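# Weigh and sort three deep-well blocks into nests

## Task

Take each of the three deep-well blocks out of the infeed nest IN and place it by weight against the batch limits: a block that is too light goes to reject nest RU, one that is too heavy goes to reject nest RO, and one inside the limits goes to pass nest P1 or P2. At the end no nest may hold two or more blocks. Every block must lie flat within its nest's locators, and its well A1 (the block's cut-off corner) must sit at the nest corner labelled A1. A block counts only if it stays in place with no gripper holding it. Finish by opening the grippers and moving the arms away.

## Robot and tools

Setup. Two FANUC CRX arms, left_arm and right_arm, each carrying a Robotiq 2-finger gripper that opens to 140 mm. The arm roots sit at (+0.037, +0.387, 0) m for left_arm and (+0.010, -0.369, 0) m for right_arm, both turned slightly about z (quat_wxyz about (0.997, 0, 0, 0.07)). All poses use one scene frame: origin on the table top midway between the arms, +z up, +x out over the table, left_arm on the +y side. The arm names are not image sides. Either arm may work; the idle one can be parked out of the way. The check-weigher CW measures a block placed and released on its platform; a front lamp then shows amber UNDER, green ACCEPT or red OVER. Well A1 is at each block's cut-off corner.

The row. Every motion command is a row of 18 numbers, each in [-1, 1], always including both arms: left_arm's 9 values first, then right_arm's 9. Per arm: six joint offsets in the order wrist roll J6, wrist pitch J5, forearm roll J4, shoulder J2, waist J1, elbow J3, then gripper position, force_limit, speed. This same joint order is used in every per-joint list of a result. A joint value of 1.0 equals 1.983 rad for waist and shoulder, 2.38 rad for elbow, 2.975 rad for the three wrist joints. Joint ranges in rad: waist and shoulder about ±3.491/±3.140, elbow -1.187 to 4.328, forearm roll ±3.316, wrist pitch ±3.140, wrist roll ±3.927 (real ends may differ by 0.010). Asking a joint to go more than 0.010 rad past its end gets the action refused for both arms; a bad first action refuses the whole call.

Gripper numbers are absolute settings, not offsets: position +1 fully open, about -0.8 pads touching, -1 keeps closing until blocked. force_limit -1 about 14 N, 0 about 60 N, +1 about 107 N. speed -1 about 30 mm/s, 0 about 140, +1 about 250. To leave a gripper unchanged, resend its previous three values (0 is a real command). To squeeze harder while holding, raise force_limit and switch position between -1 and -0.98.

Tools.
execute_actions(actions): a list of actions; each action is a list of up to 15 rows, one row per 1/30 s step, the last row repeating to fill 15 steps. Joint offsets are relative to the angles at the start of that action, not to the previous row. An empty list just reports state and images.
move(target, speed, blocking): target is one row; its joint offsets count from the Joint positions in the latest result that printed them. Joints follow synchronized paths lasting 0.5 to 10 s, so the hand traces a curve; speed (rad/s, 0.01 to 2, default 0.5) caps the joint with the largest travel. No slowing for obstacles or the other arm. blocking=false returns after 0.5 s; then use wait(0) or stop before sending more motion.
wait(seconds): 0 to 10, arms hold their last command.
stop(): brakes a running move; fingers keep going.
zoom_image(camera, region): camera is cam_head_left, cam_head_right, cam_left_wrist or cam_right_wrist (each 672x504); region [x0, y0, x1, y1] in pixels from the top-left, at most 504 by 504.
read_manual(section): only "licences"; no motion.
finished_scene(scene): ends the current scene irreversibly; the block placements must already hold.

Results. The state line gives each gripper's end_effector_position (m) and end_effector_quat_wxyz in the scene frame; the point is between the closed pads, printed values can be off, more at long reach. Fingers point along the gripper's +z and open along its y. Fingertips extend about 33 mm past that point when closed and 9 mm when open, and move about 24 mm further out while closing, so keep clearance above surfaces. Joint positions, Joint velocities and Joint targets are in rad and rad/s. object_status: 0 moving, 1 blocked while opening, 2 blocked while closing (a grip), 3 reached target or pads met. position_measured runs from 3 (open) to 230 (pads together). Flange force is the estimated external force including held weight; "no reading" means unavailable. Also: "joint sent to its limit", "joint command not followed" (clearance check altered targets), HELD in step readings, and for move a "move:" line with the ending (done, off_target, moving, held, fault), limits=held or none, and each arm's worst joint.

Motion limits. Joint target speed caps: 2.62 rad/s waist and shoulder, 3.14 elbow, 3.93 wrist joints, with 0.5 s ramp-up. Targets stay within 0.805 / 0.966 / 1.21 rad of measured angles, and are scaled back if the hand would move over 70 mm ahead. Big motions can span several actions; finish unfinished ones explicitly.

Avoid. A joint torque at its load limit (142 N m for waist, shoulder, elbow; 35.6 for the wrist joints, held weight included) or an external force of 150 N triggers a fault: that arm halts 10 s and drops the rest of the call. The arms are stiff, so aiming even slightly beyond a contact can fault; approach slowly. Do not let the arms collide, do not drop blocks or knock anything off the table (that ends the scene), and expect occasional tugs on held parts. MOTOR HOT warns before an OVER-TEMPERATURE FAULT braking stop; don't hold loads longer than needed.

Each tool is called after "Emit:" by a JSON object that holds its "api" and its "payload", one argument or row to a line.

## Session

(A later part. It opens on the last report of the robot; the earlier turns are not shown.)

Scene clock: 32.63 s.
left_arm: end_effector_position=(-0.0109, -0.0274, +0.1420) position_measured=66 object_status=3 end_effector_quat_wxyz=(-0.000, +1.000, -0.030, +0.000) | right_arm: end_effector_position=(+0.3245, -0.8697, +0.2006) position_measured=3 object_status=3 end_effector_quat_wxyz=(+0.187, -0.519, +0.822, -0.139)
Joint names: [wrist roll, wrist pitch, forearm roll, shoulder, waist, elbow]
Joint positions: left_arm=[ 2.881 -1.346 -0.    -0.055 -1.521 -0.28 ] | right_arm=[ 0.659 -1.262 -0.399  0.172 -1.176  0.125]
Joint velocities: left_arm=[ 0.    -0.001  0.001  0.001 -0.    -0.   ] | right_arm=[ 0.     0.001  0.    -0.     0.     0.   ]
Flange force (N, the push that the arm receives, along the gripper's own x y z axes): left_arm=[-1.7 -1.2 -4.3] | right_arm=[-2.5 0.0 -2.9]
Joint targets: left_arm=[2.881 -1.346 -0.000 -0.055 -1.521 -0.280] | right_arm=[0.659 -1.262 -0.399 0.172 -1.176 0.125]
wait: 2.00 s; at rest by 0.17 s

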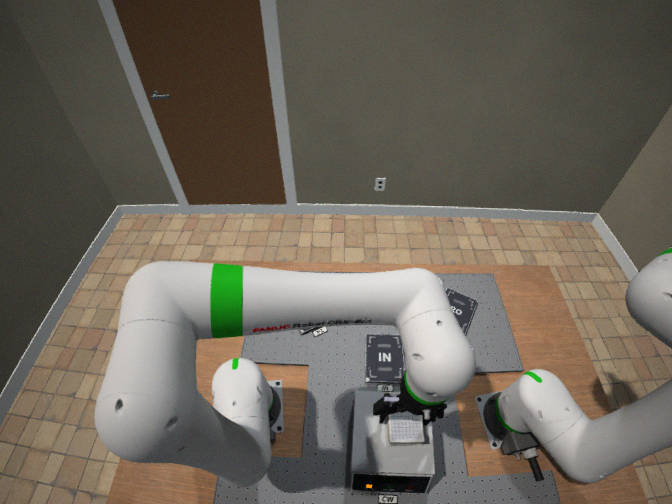

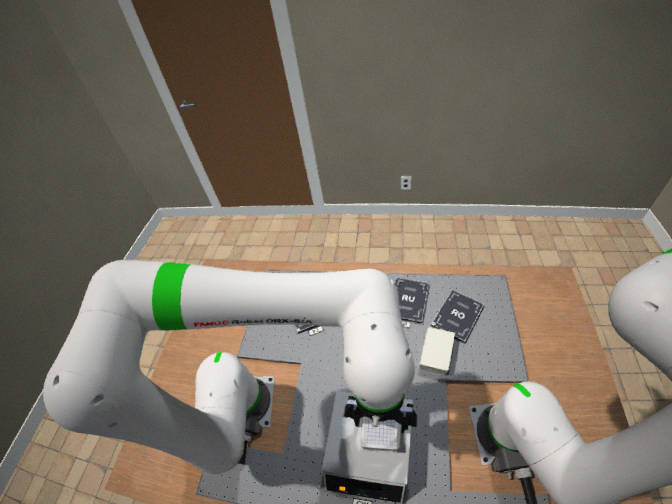

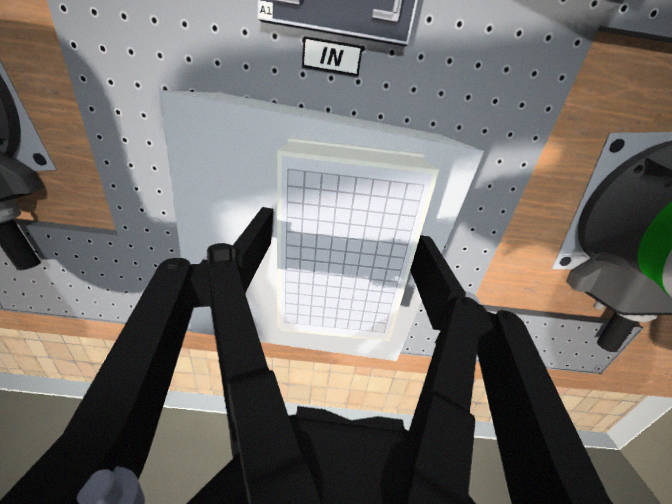

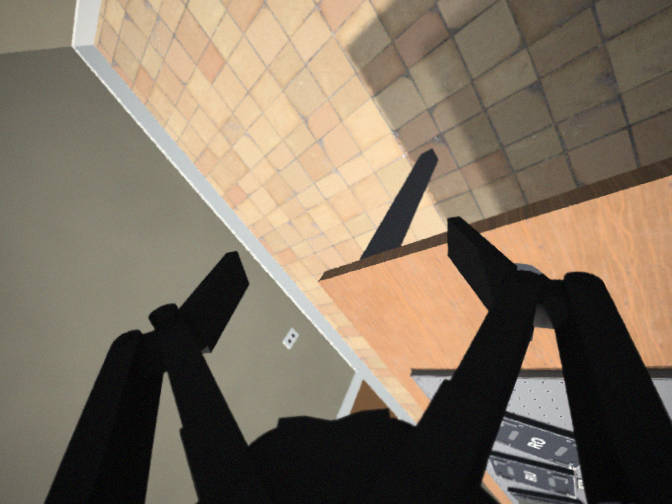

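Under → RU; reuse the earlier hover pose.

Emit:
{"api": "move", "payload": {
  "target": [0,0,0,0,0,0,-1,0,0,0,0,0,0,0,0,1,0,0]
}}

Emit:
{"api": "move", "payload": {
  "target": [0,-0.016,0,0,0,0.02,-1,0,0,0,0,0,0,0,0,1,0,0],
  "speed": 0.15
}}

Emit:
{"api": "move", "payload": {
  "target": [-0.2857,-0.0111,0,0.2572,0.351,0.2283,-1,0,0,0,0,0,0,0,0,1,0,0],
  "speed": 0.6
}}

Scene clock: 33.57 s.
left_arm: end_effector_position=(-0.0109, -0.0274, +0.1420) position_measured=105 object_status=2 end_effector_quat_wxyz=(-0.000, +1.000, -0.030, +0.000) | right_arm: end_effector_position=(+0.3245, -0.8697, +0.2006) position_measured=3 object_status=3 end_effector_quat_wxyz=(+0.187, -0.519, +0.822, -0.139)
Joint names: [wrist roll, wrist pitch, forearm roll, shoulder, waist, elbow]
Joint positions: left_arm=[ 2.881 -1.347 -0.    -0.055 -1.521 -0.28 ] | right_arm=[ 0.659 -1.262 -0.399  0.172 -1.176  0.125]
Joint velocities: left_arm=[ 0.     0.001 -0.     0.001  0.    -0.001] | right_arm=[-0.     0.001  0.     0.001 -0.     0.001]
Flange force (N, the push that the arm receives, along the gripper's own x y z axes): left_arm=[-1.3 -4.7 -28.3] | right_arm=[-1.5 1.0 -2.0]
Joint targets: left_arm=[2.881 -1.346 -0.000 -0.055 -1.521 -0.280] | right_arm=[0.659 -1.262 -0.399 0.172 -1.176 0.125]
move: done; limits=none; left_arm: farthest joint: the wrist pitch, 0.001 radians from its target (0.000 radians at the start); right_arm: farthest joint: the waist, 0.000 radians from its target (0.000 radians at the start)

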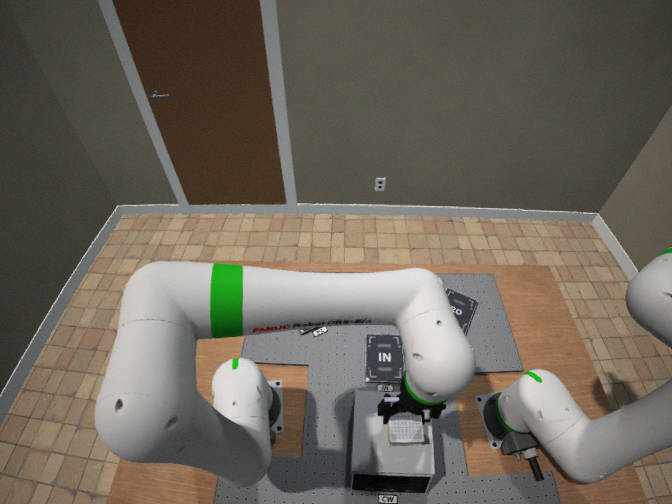

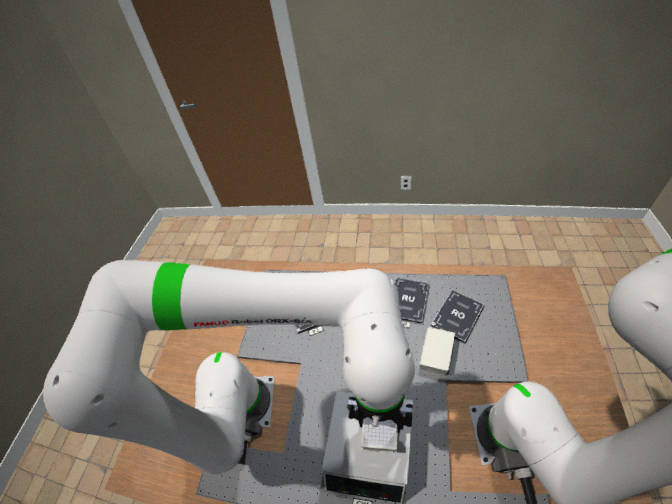

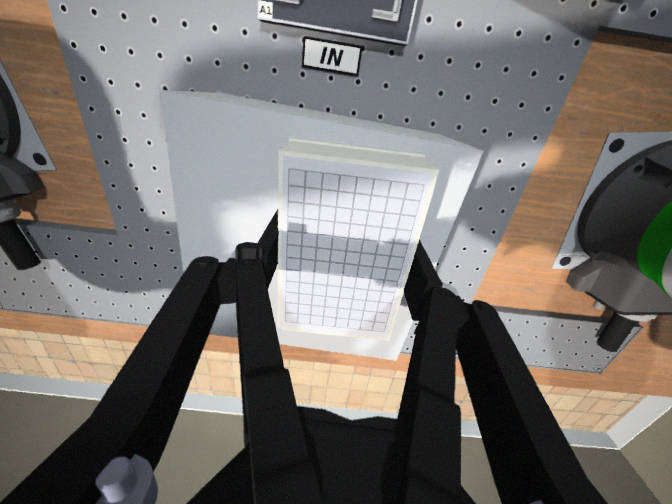

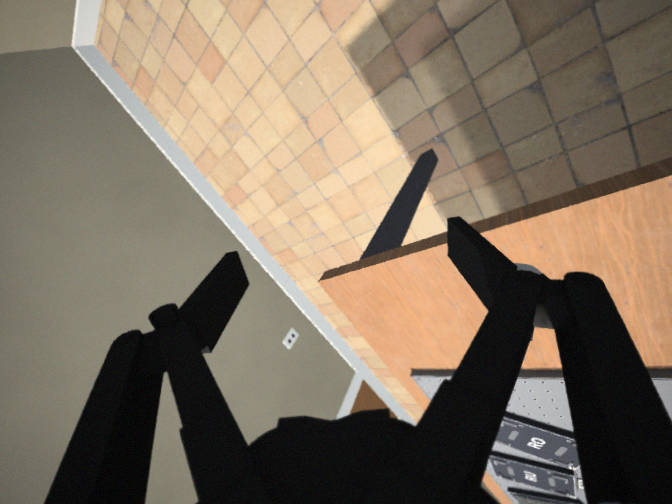

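Scene clock: 34.40 s.
left_arm: end_effector_position=(-0.0101, -0.0314, +0.1620) position_measured=105 object_status=2 end_effector_quat_wxyz=(-0.000, +1.000, -0.030, +0.000) | right_arm: end_effector_position=(+0.3245, -0.8697, +0.2006) position_measured=3 object_status=3 end_effector_quat_wxyz=(+0.187, -0.519, +0.822, -0.139)
Joint names: [wrist roll, wrist pitch, forearm roll, shoulder, waist, elbow]
Joint positions: left_arm=[ 2.881 -1.394 -0.    -0.055 -1.521 -0.232] | right_arm=[ 0.659 -1.262 -0.399  0.172 -1.176  0.125]
Joint velocities: left_arm=[-0.    -0.001  0.001  0.002 -0.     0.001] | right_arm=[-0.    -0.    -0.     0.    -0.001  0.001]
Flange force (N, the push that the arm receives, along the gripper's own x y z axes): left_arm=[-0.9 2.4 -4.2] | right_arm=[-1.8 -0.1 -2.3]
Joint targets: left_arm=[2.881 -1.394 -0.000 -0.055 -1.521 -0.232] | right_arm=[0.659 -1.262 -0.399 0.172 -1.176 0.125]
move: done; limits=none; left_arm: farthest joint: the wrist pitch, 0.001 radians from its target (0.048 radians at the start); right_arm: farthest joint: the waist, 0.000 radians from its target (0.000 radians at the start)

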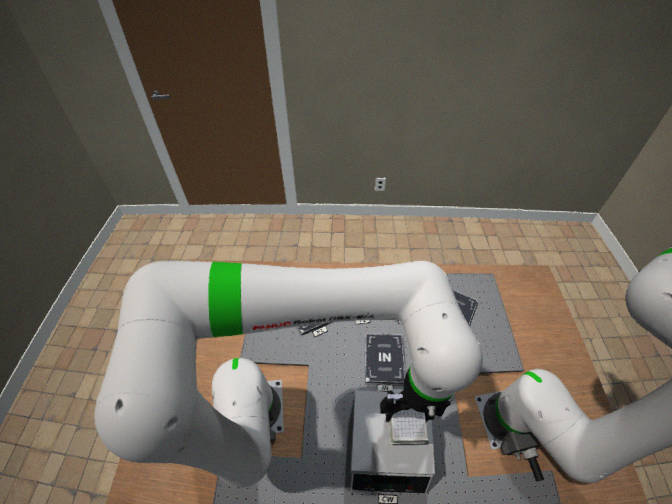

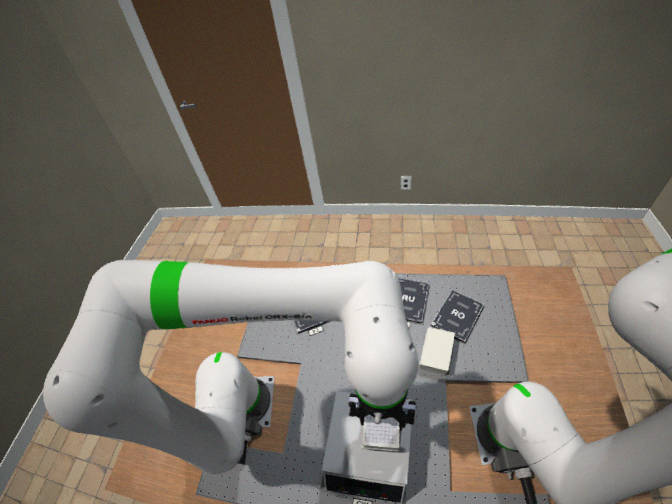

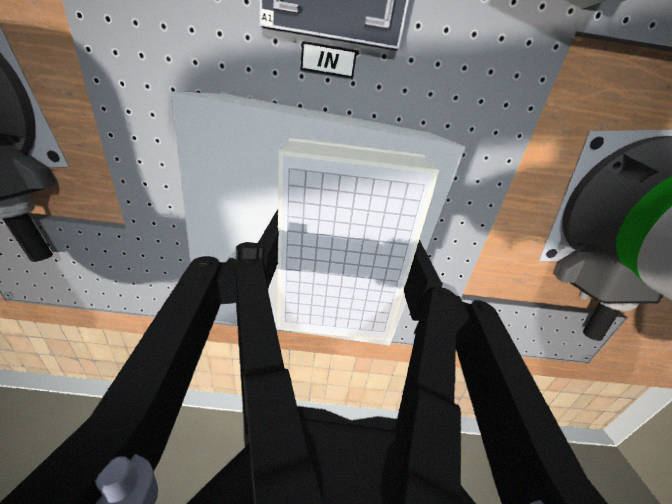

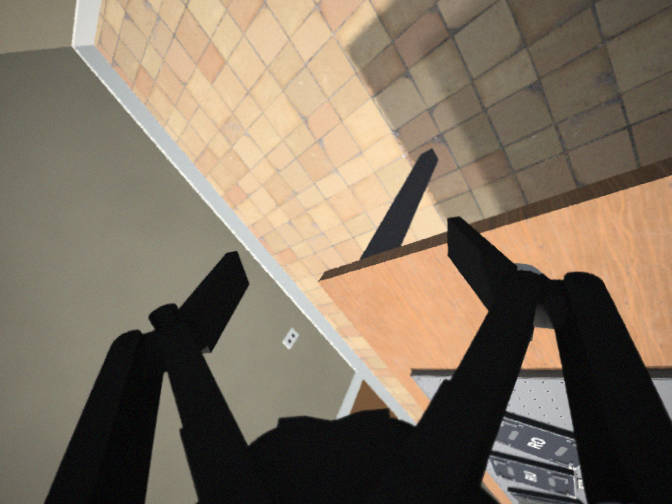

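Scene clock: 36.43 s.
left_arm: end_effector_position=(+0.4295, -0.0926, +0.1350) position_measured=105 object_status=2 end_effector_quat_wxyz=(-0.000, +0.994, -0.107, +0.000) | right_arm: end_effector_position=(+0.3245, -0.8697, +0.2006) position_measured=3 object_status=3 end_effector_quat_wxyz=(+0.187, -0.519, +0.822, -0.139)
Joint names: [wrist roll, wrist pitch, forearm roll, shoulder, waist, elbow]
Joint positions: left_arm=[ 2.031 -1.427 -0.     0.455 -0.825  0.311] | right_arm=[ 0.659 -1.262 -0.399  0.172 -1.176  0.125]
Joint velocities: left_arm=[-0.001  0.001  0.001  0.002  0.001  0.001] | right_arm=[-0.    -0.001 -0.001 -0.     0.     0.   ]
Flange force (N, the push that the arm receives, along the gripper's own x y z axes): left_arm=[-0.3 -1.3 -2.1] | right_arm=[-1.5 0.5 -2.5]
Joint targets: left_arm=[2.031 -1.427 -0.000 0.455 -0.825 0.311] | right_arm=[0.659 -1.262 -0.399 0.172 -1.176 0.125]
move: done; limits=none; left_arm: farthest joint: the waist, 0.000 radians from its target (0.696 radians at the start); right_arm: farthest joint: the waist, 0.000 radians from its target (0.000 radians at the start)

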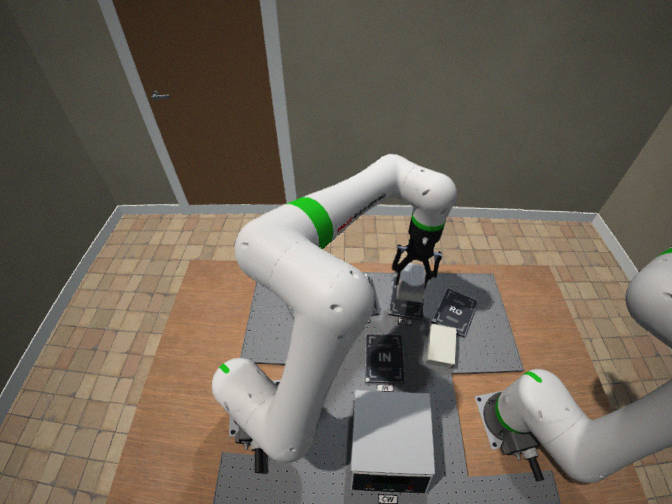

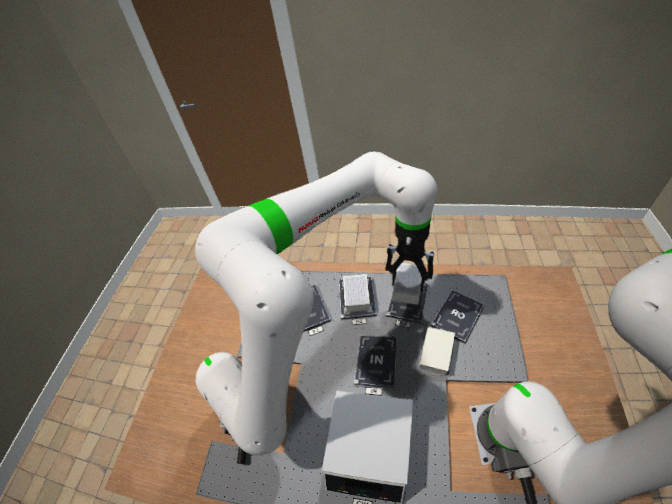

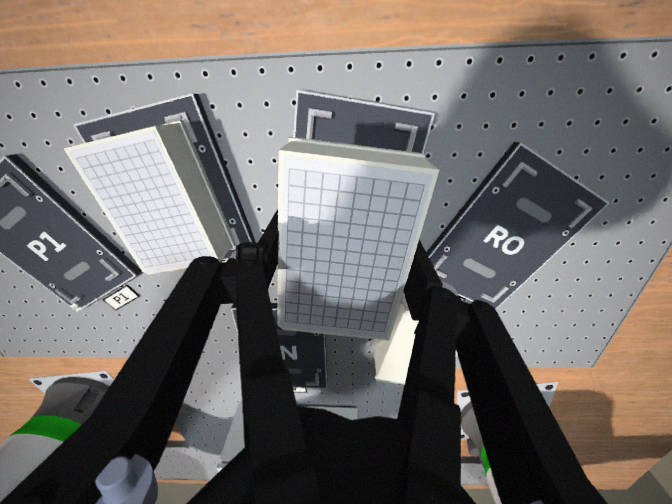

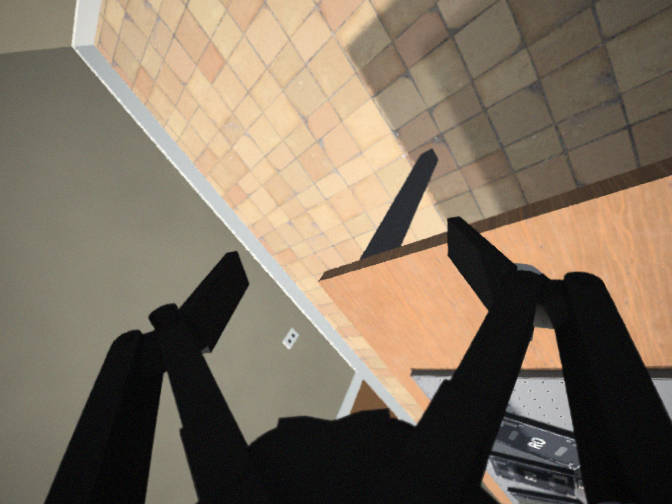

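Emit:
{"api": "move", "payload": {
  "target": [-0.013,0.0458,0,0.0282,-0.0005,-0.0337,-1,0,0,0,0,0,0,0,0,1,0,0],
  "speed": 0.13
}}

Emit:
{"api": "zoom_image", "payload": {
  "camera": "cam_left_wrist",
  "region": [240,70,500,220]
}}

Scene clock: 38.10 s.
left_arm: end_effector_position=(+0.4352, -0.0981, +0.0673) position_measured=105 object_status=2 end_effector_quat_wxyz=(-0.000, +0.992, -0.126, +0.000) | right_arm: end_effector_position=(+0.3245, -0.8697, +0.2006) position_measured=3 object_status=3 end_effector_quat_wxyz=(+0.187, -0.519, +0.822, -0.139)
Joint names: [wrist roll, wrist pitch, forearm roll, shoulder, waist, elbow]
Joint positions: left_arm=[ 1.993 -1.291 -0.     0.511 -0.826  0.231] | right_arm=[ 0.659 -1.262 -0.399  0.172 -1.176  0.125]
Joint velocities: left_arm=[-0.001  0.002  0.002 -0.     0.    -0.001] | right_arm=[ 0.    -0.001  0.    -0.    -0.     0.   ]
Flange force (N, the push that the arm receives, along the gripper's own x y z axes): left_arm=[-1.8 -0.4 -2.4] | right_arm=[-1.7 -0.4 -3.0]
Joint targets: left_arm=[1.993 -1.291 -0.000 0.511 -0.826 0.231] | right_arm=[0.659 -1.262 -0.399 0.172 -1.176 0.125]
move: done; limits=none; left_arm: farthest joint: the waist, 0.000 radians from its target (0.001 radians at the start); right_arm: farthest joint: the waist, 0.000 radians from its target (0.000 radians at the start)

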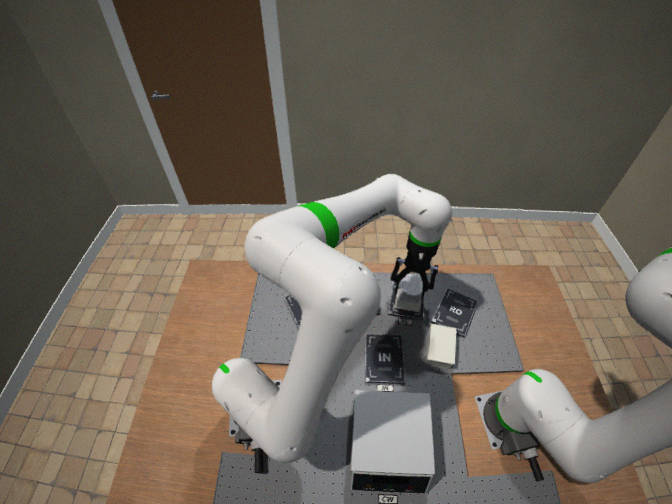

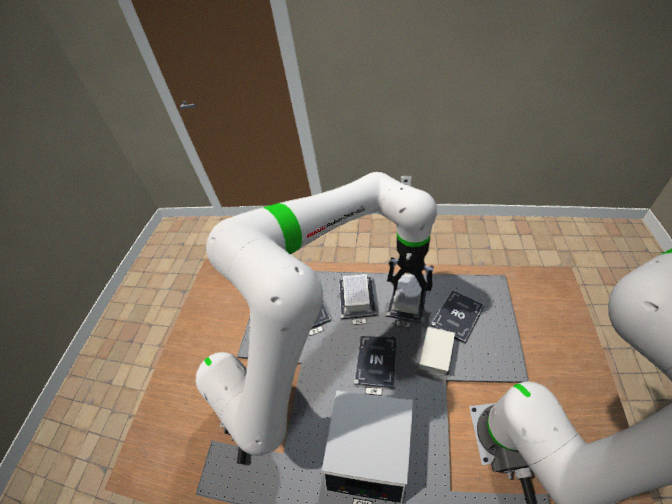

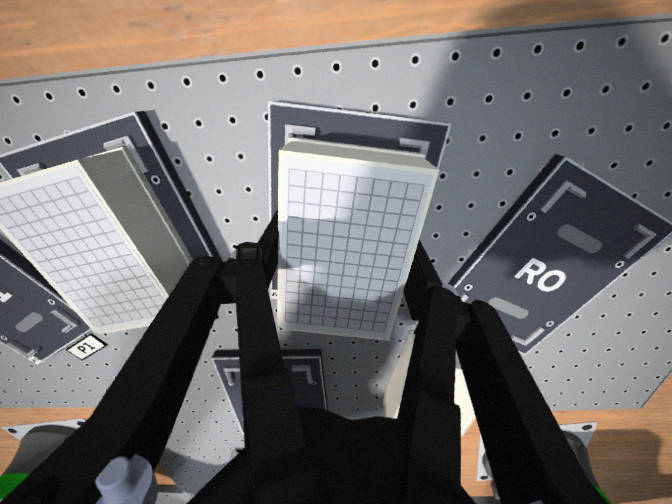

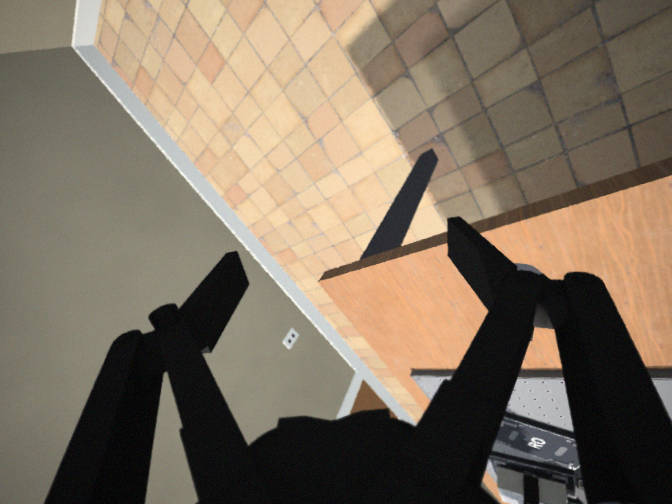

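Region (240, 70, 500, 220) of cam_left_wrist's 672x504 image, scaled by 1.938, with more detail than that image has; it fills the top 291 rows of this view, and the rest is white.

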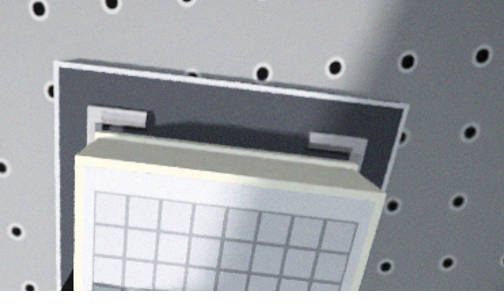

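Emit:
{"api": "move", "payload": {
  "target": [-0.003,0.0074,0,0.0048,0,-0.0053,-1,0,0,0,0,0,0,0,0,1,0,0],
  "speed": 0.025
}}

Emit:
{"api": "move", "payload": {
  "target": [0,0,0,0,0,0,0.6,0,0,0,0,0,0,0,0,1,0,0]
}}

Emit:
{"api": "move", "payload": {
  "target": [0,-0.033,0,-0.016,0,0.028,0.6,0,0,0,0,0,0,0,0,1,0,0],
  "speed": 0.25
}}

Scene clock: 39.53 s.
left_arm: end_effector_position=(+0.4358, -0.0985, +0.0563) position_measured=105 object_status=2 end_effector_quat_wxyz=(-0.000, +0.991, -0.131, +0.000) | right_arm: end_effector_position=(+0.3245, -0.8697, +0.2006) position_measured=3 object_status=3 end_effector_quat_wxyz=(+0.187, -0.519, +0.822, -0.139)
Joint names: [wrist roll, wrist pitch, forearm roll, shoulder, waist, elbow]
Joint positions: left_arm=[ 1.984 -1.269 -0.     0.52  -0.826  0.219] | right_arm=[ 0.659 -1.262 -0.399  0.172 -1.176  0.125]
Joint velocities: left_arm=[-0.001  0.002 -0.001 -0.    -0.    -0.002] | right_arm=[ 0. -0. -0. -0. -0. -0.]
Flange force (N, the push that the arm receives, along the gripper's own x y z axes): left_arm=[3.4 -1.7 -10.7] | right_arm=[-2.5 -0.1 -2.8]
Joint targets: left_arm=[1.984 -1.269 -0.000 0.520 -0.826 0.218] | right_arm=[0.659 -1.262 -0.399 0.172 -1.176 0.125]
move: done; limits=none; left_arm: farthest joint: the waist, 0.000 radians from its target (0.000 radians at the start); right_arm: farthest joint: the waist, 0.000 radians from its target (0.000 radians at the start)

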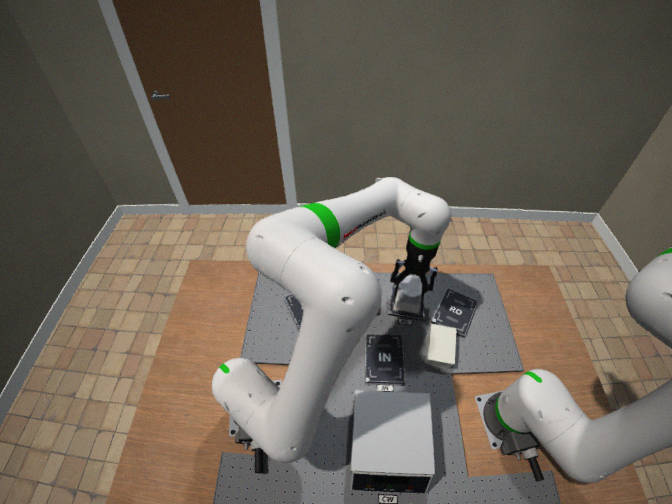

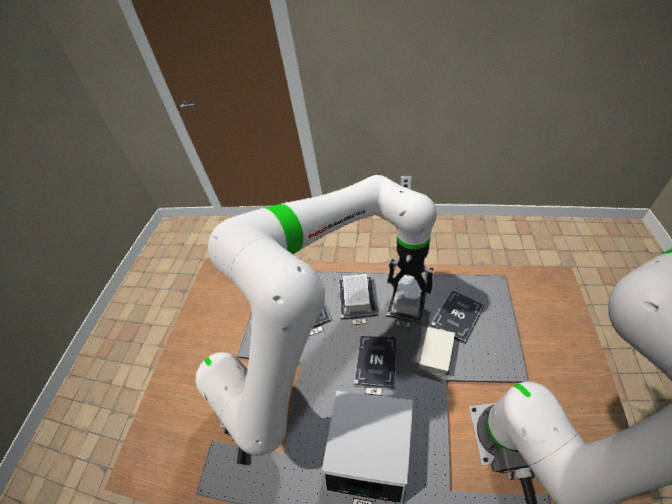

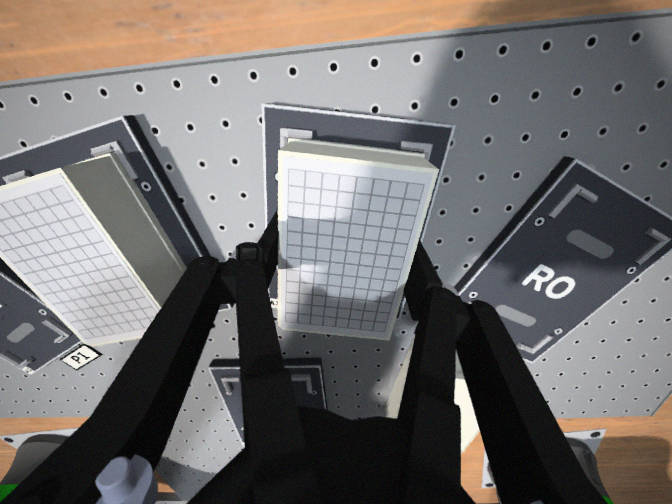

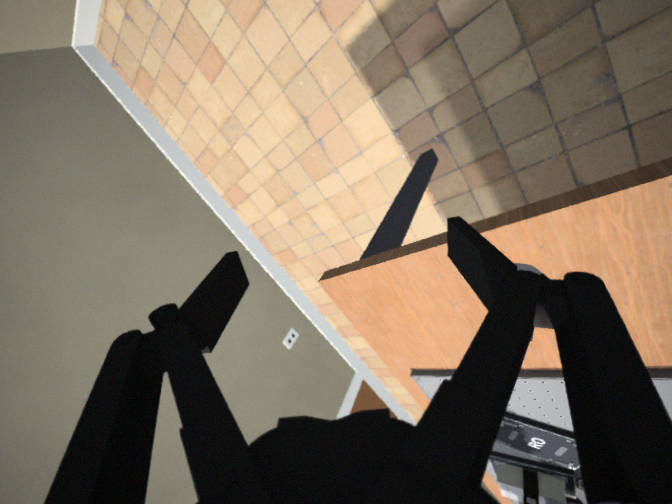

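Scene clock: 40.03 s.
left_arm: end_effector_position=(+0.4357, -0.0984, +0.0562) position_measured=53 object_status=3 end_effector_quat_wxyz=(-0.000, +0.991, -0.131, -0.000) | right_arm: end_effector_position=(+0.3245, -0.8697, +0.2006) position_measured=3 object_status=3 end_effector_quat_wxyz=(+0.187, -0.519, +0.822, -0.139)
Joint names: [wrist roll, wrist pitch, forearm roll, shoulder, waist, elbow]
Joint positions: left_arm=[ 1.984 -1.269 -0.     0.521 -0.826  0.218] | right_arm=[ 0.659 -1.262 -0.399  0.172 -1.176  0.125]
Joint velocities: left_arm=[ 0.001  0.001 -0.     0.     0.     0.002] | right_arm=[-0.  0. -0.  0. -0.  0.]
Flange force (N, the push that the arm receives, along the gripper's own x y z axes): left_arm=[-1.7 -0.1 -2.8] | right_arm=[-2.2 0.9 -3.1]
Joint targets: left_arm=[1.984 -1.269 -0.000 0.520 -0.826 0.219] | right_arm=[0.659 -1.262 -0.399 0.172 -1.176 0.125]
move: done; limits=none; left_arm: farthest joint: the shoulder, 0.001 radians from its target (0.000 radians at the start); right_arm: farthest joint: the waist, 0.000 radians from its target (0.000 radians at the start)

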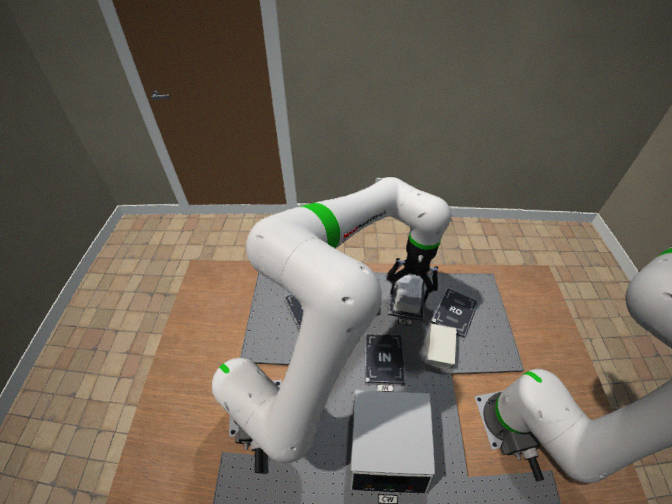

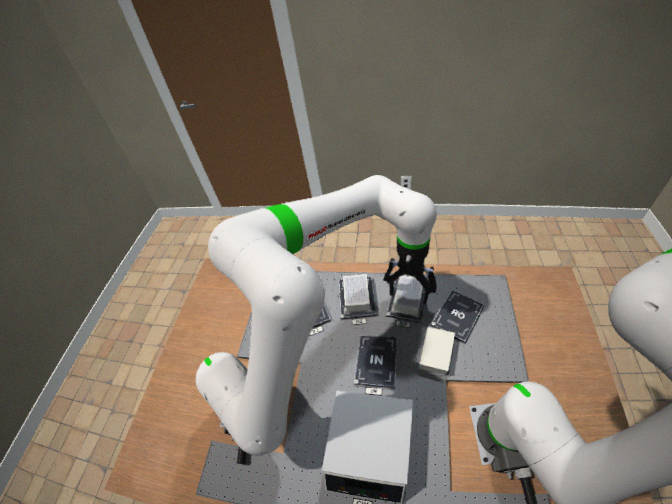

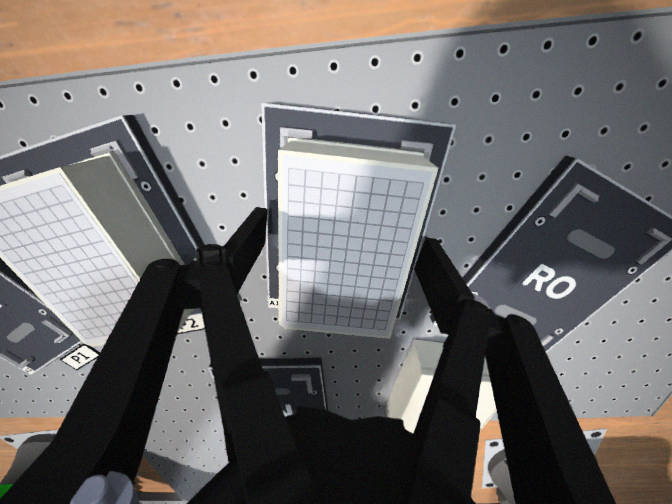

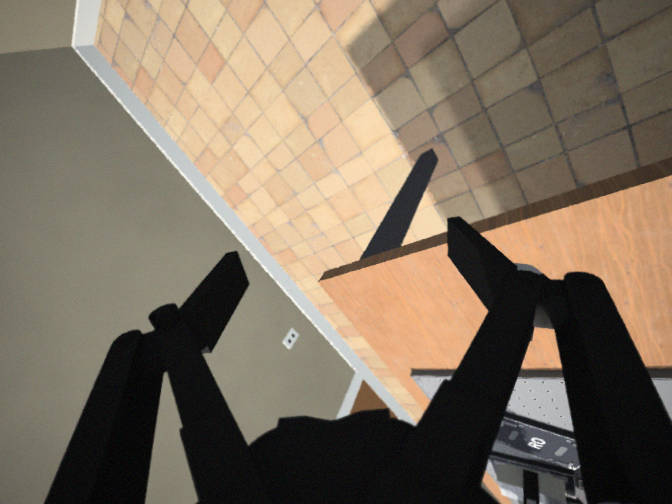

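Scene clock: 40.93 s.
left_arm: end_effector_position=(+0.4351, -0.0980, +0.1033) position_measured=53 object_status=3 end_effector_quat_wxyz=(-0.000, +0.991, -0.131, +0.000) | right_arm: end_effector_position=(+0.3245, -0.8697, +0.2006) position_measured=3 object_status=3 end_effector_quat_wxyz=(+0.187, -0.519, +0.822, -0.139)
Joint names: [wrist roll, wrist pitch, forearm roll, shoulder, waist, elbow]
Joint positions: left_arm=[ 1.984 -1.367 -0.     0.489 -0.826  0.285] | right_arm=[ 0.659 -1.262 -0.399  0.172 -1.176  0.125]
Joint velocities: left_arm=[-0.    -0.002 -0.     0.    -0.     0.001] | right_arm=[ 0. -0.  0.  0.  0.  0.]
Flange force (N, the push that the arm receives, along the gripper's own x y z axes): left_arm=[1.0 1.4 -4.8] | right_arm=[-1.4 0.5 -2.2]
Joint targets: left_arm=[1.984 -1.367 -0.000 0.489 -0.826 0.285] | right_arm=[0.659 -1.262 -0.399 0.172 -1.176 0.125]
move: done; limits=none; left_arm: farthest joint: the waist, 0.000 radians from its target (0.000 radians at the start); right_arm: farthest joint: the waist, 0.000 radians from its target (0.000 radians at the start)

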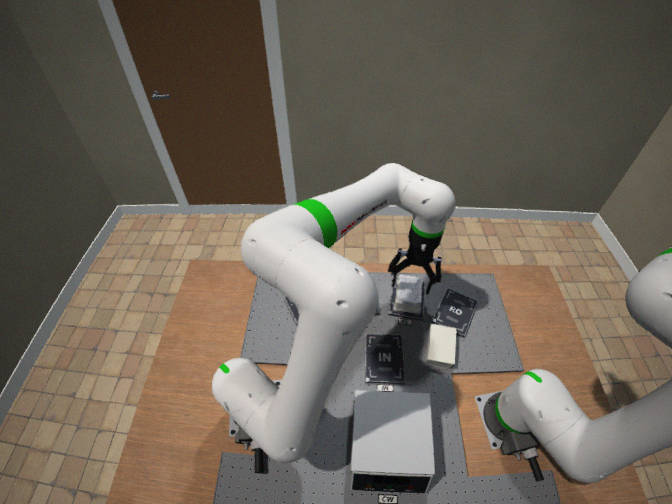

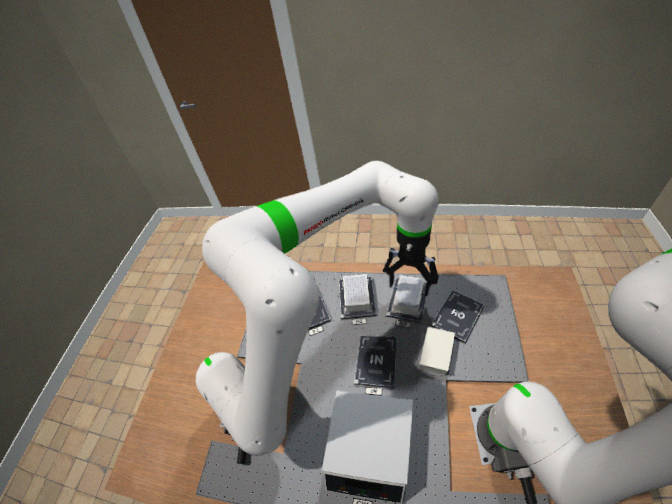

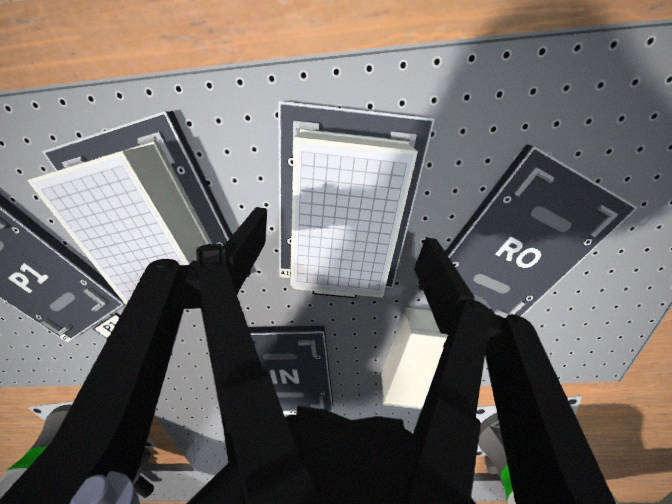

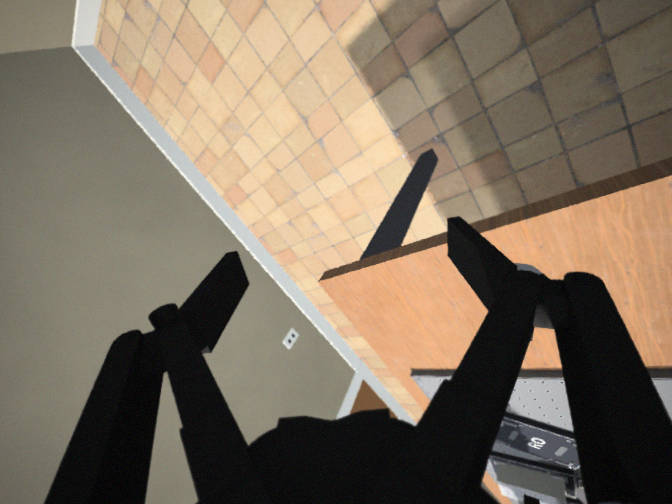

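Emit:
{"api": "move", "payload": {
  "target": [0.1203,0.0107,0,-0.038,-0.179,-0.045,0.7,0,0,0,0,0,0.12,-0.2,0.1,1,0,0]
}}

Scene clock: 43.07 s.
left_arm: end_effector_position=(+0.2260, -0.1796, +0.1035) position_measured=41 object_status=3 end_effector_quat_wxyz=(-0.000, +0.992, -0.129, +0.000) | right_arm: end_effector_position=(+0.1200, -1.0444, +0.1727) position_measured=3 object_status=3 end_effector_quat_wxyz=(+0.156, -0.347, +0.908, -0.174)
Joint names: [wrist roll, wrist pitch, forearm roll, shoulder, waist, elbow]
Joint positions: left_arm=[ 2.342 -1.335 -0.     0.414 -1.181  0.178] | right_arm=[ 0.659 -1.262 -0.399  0.41  -1.573  0.363]
Joint velocities: left_arm=[ 0.001 -0.    -0.     0.001 -0.002 -0.   ] | right_arm=[-0.    -0.001  0.     0.002 -0.002  0.001]
Flange force (N, the push that the arm receives, along the gripper's own x y z axes): left_arm=[-0.5 -0.9 -2.8] | right_arm=[-3.7 0.1 -0.9]
Joint targets: left_arm=[2.342 -1.335 -0.000 0.414 -1.181 0.178] | right_arm=[0.659 -1.262 -0.399 0.410 -1.573 0.363]
move: done; limits=none; left_arm: farthest joint: the waist, 0.000 radians from its target (0.355 radians at the start); right_arm: farthest joint: the waist, 0.000 radians from its target (0.397 radians at the start)

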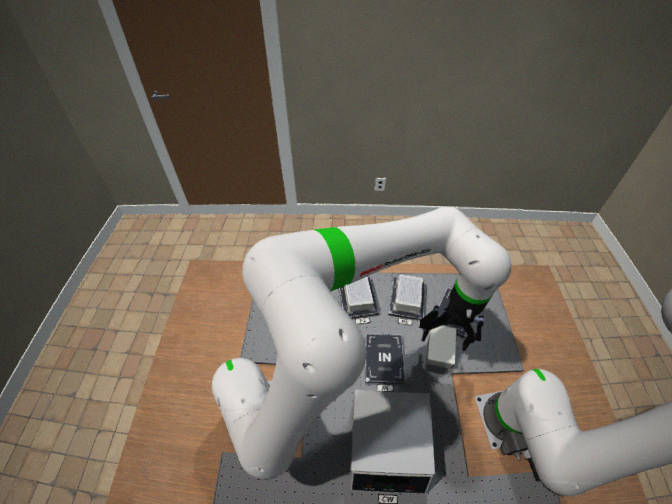

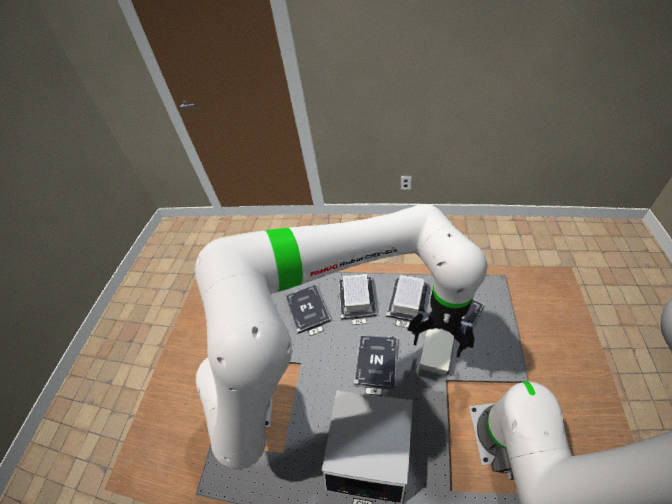

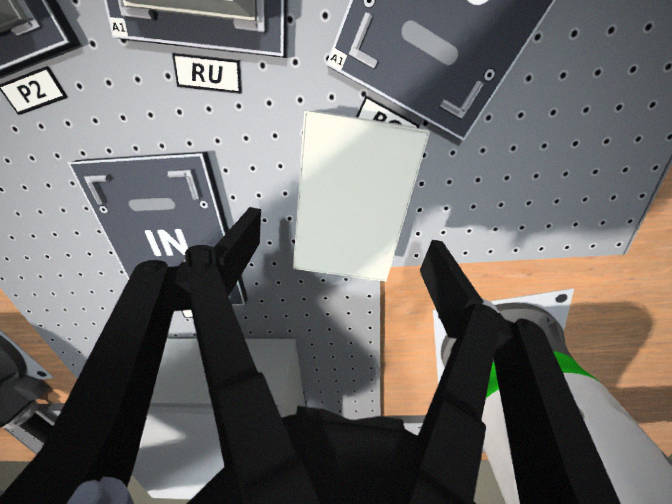

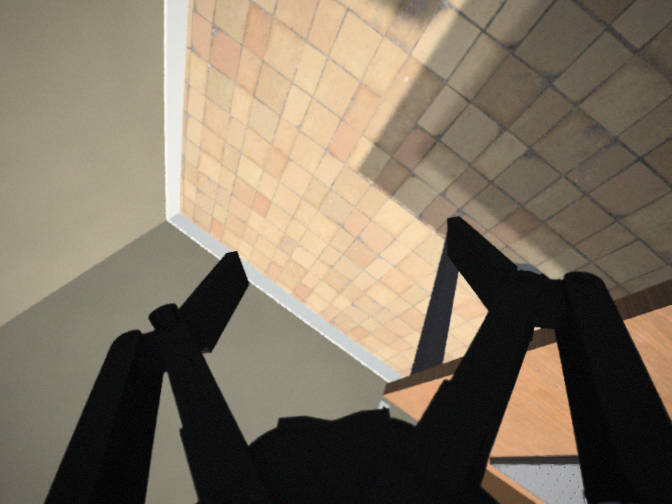

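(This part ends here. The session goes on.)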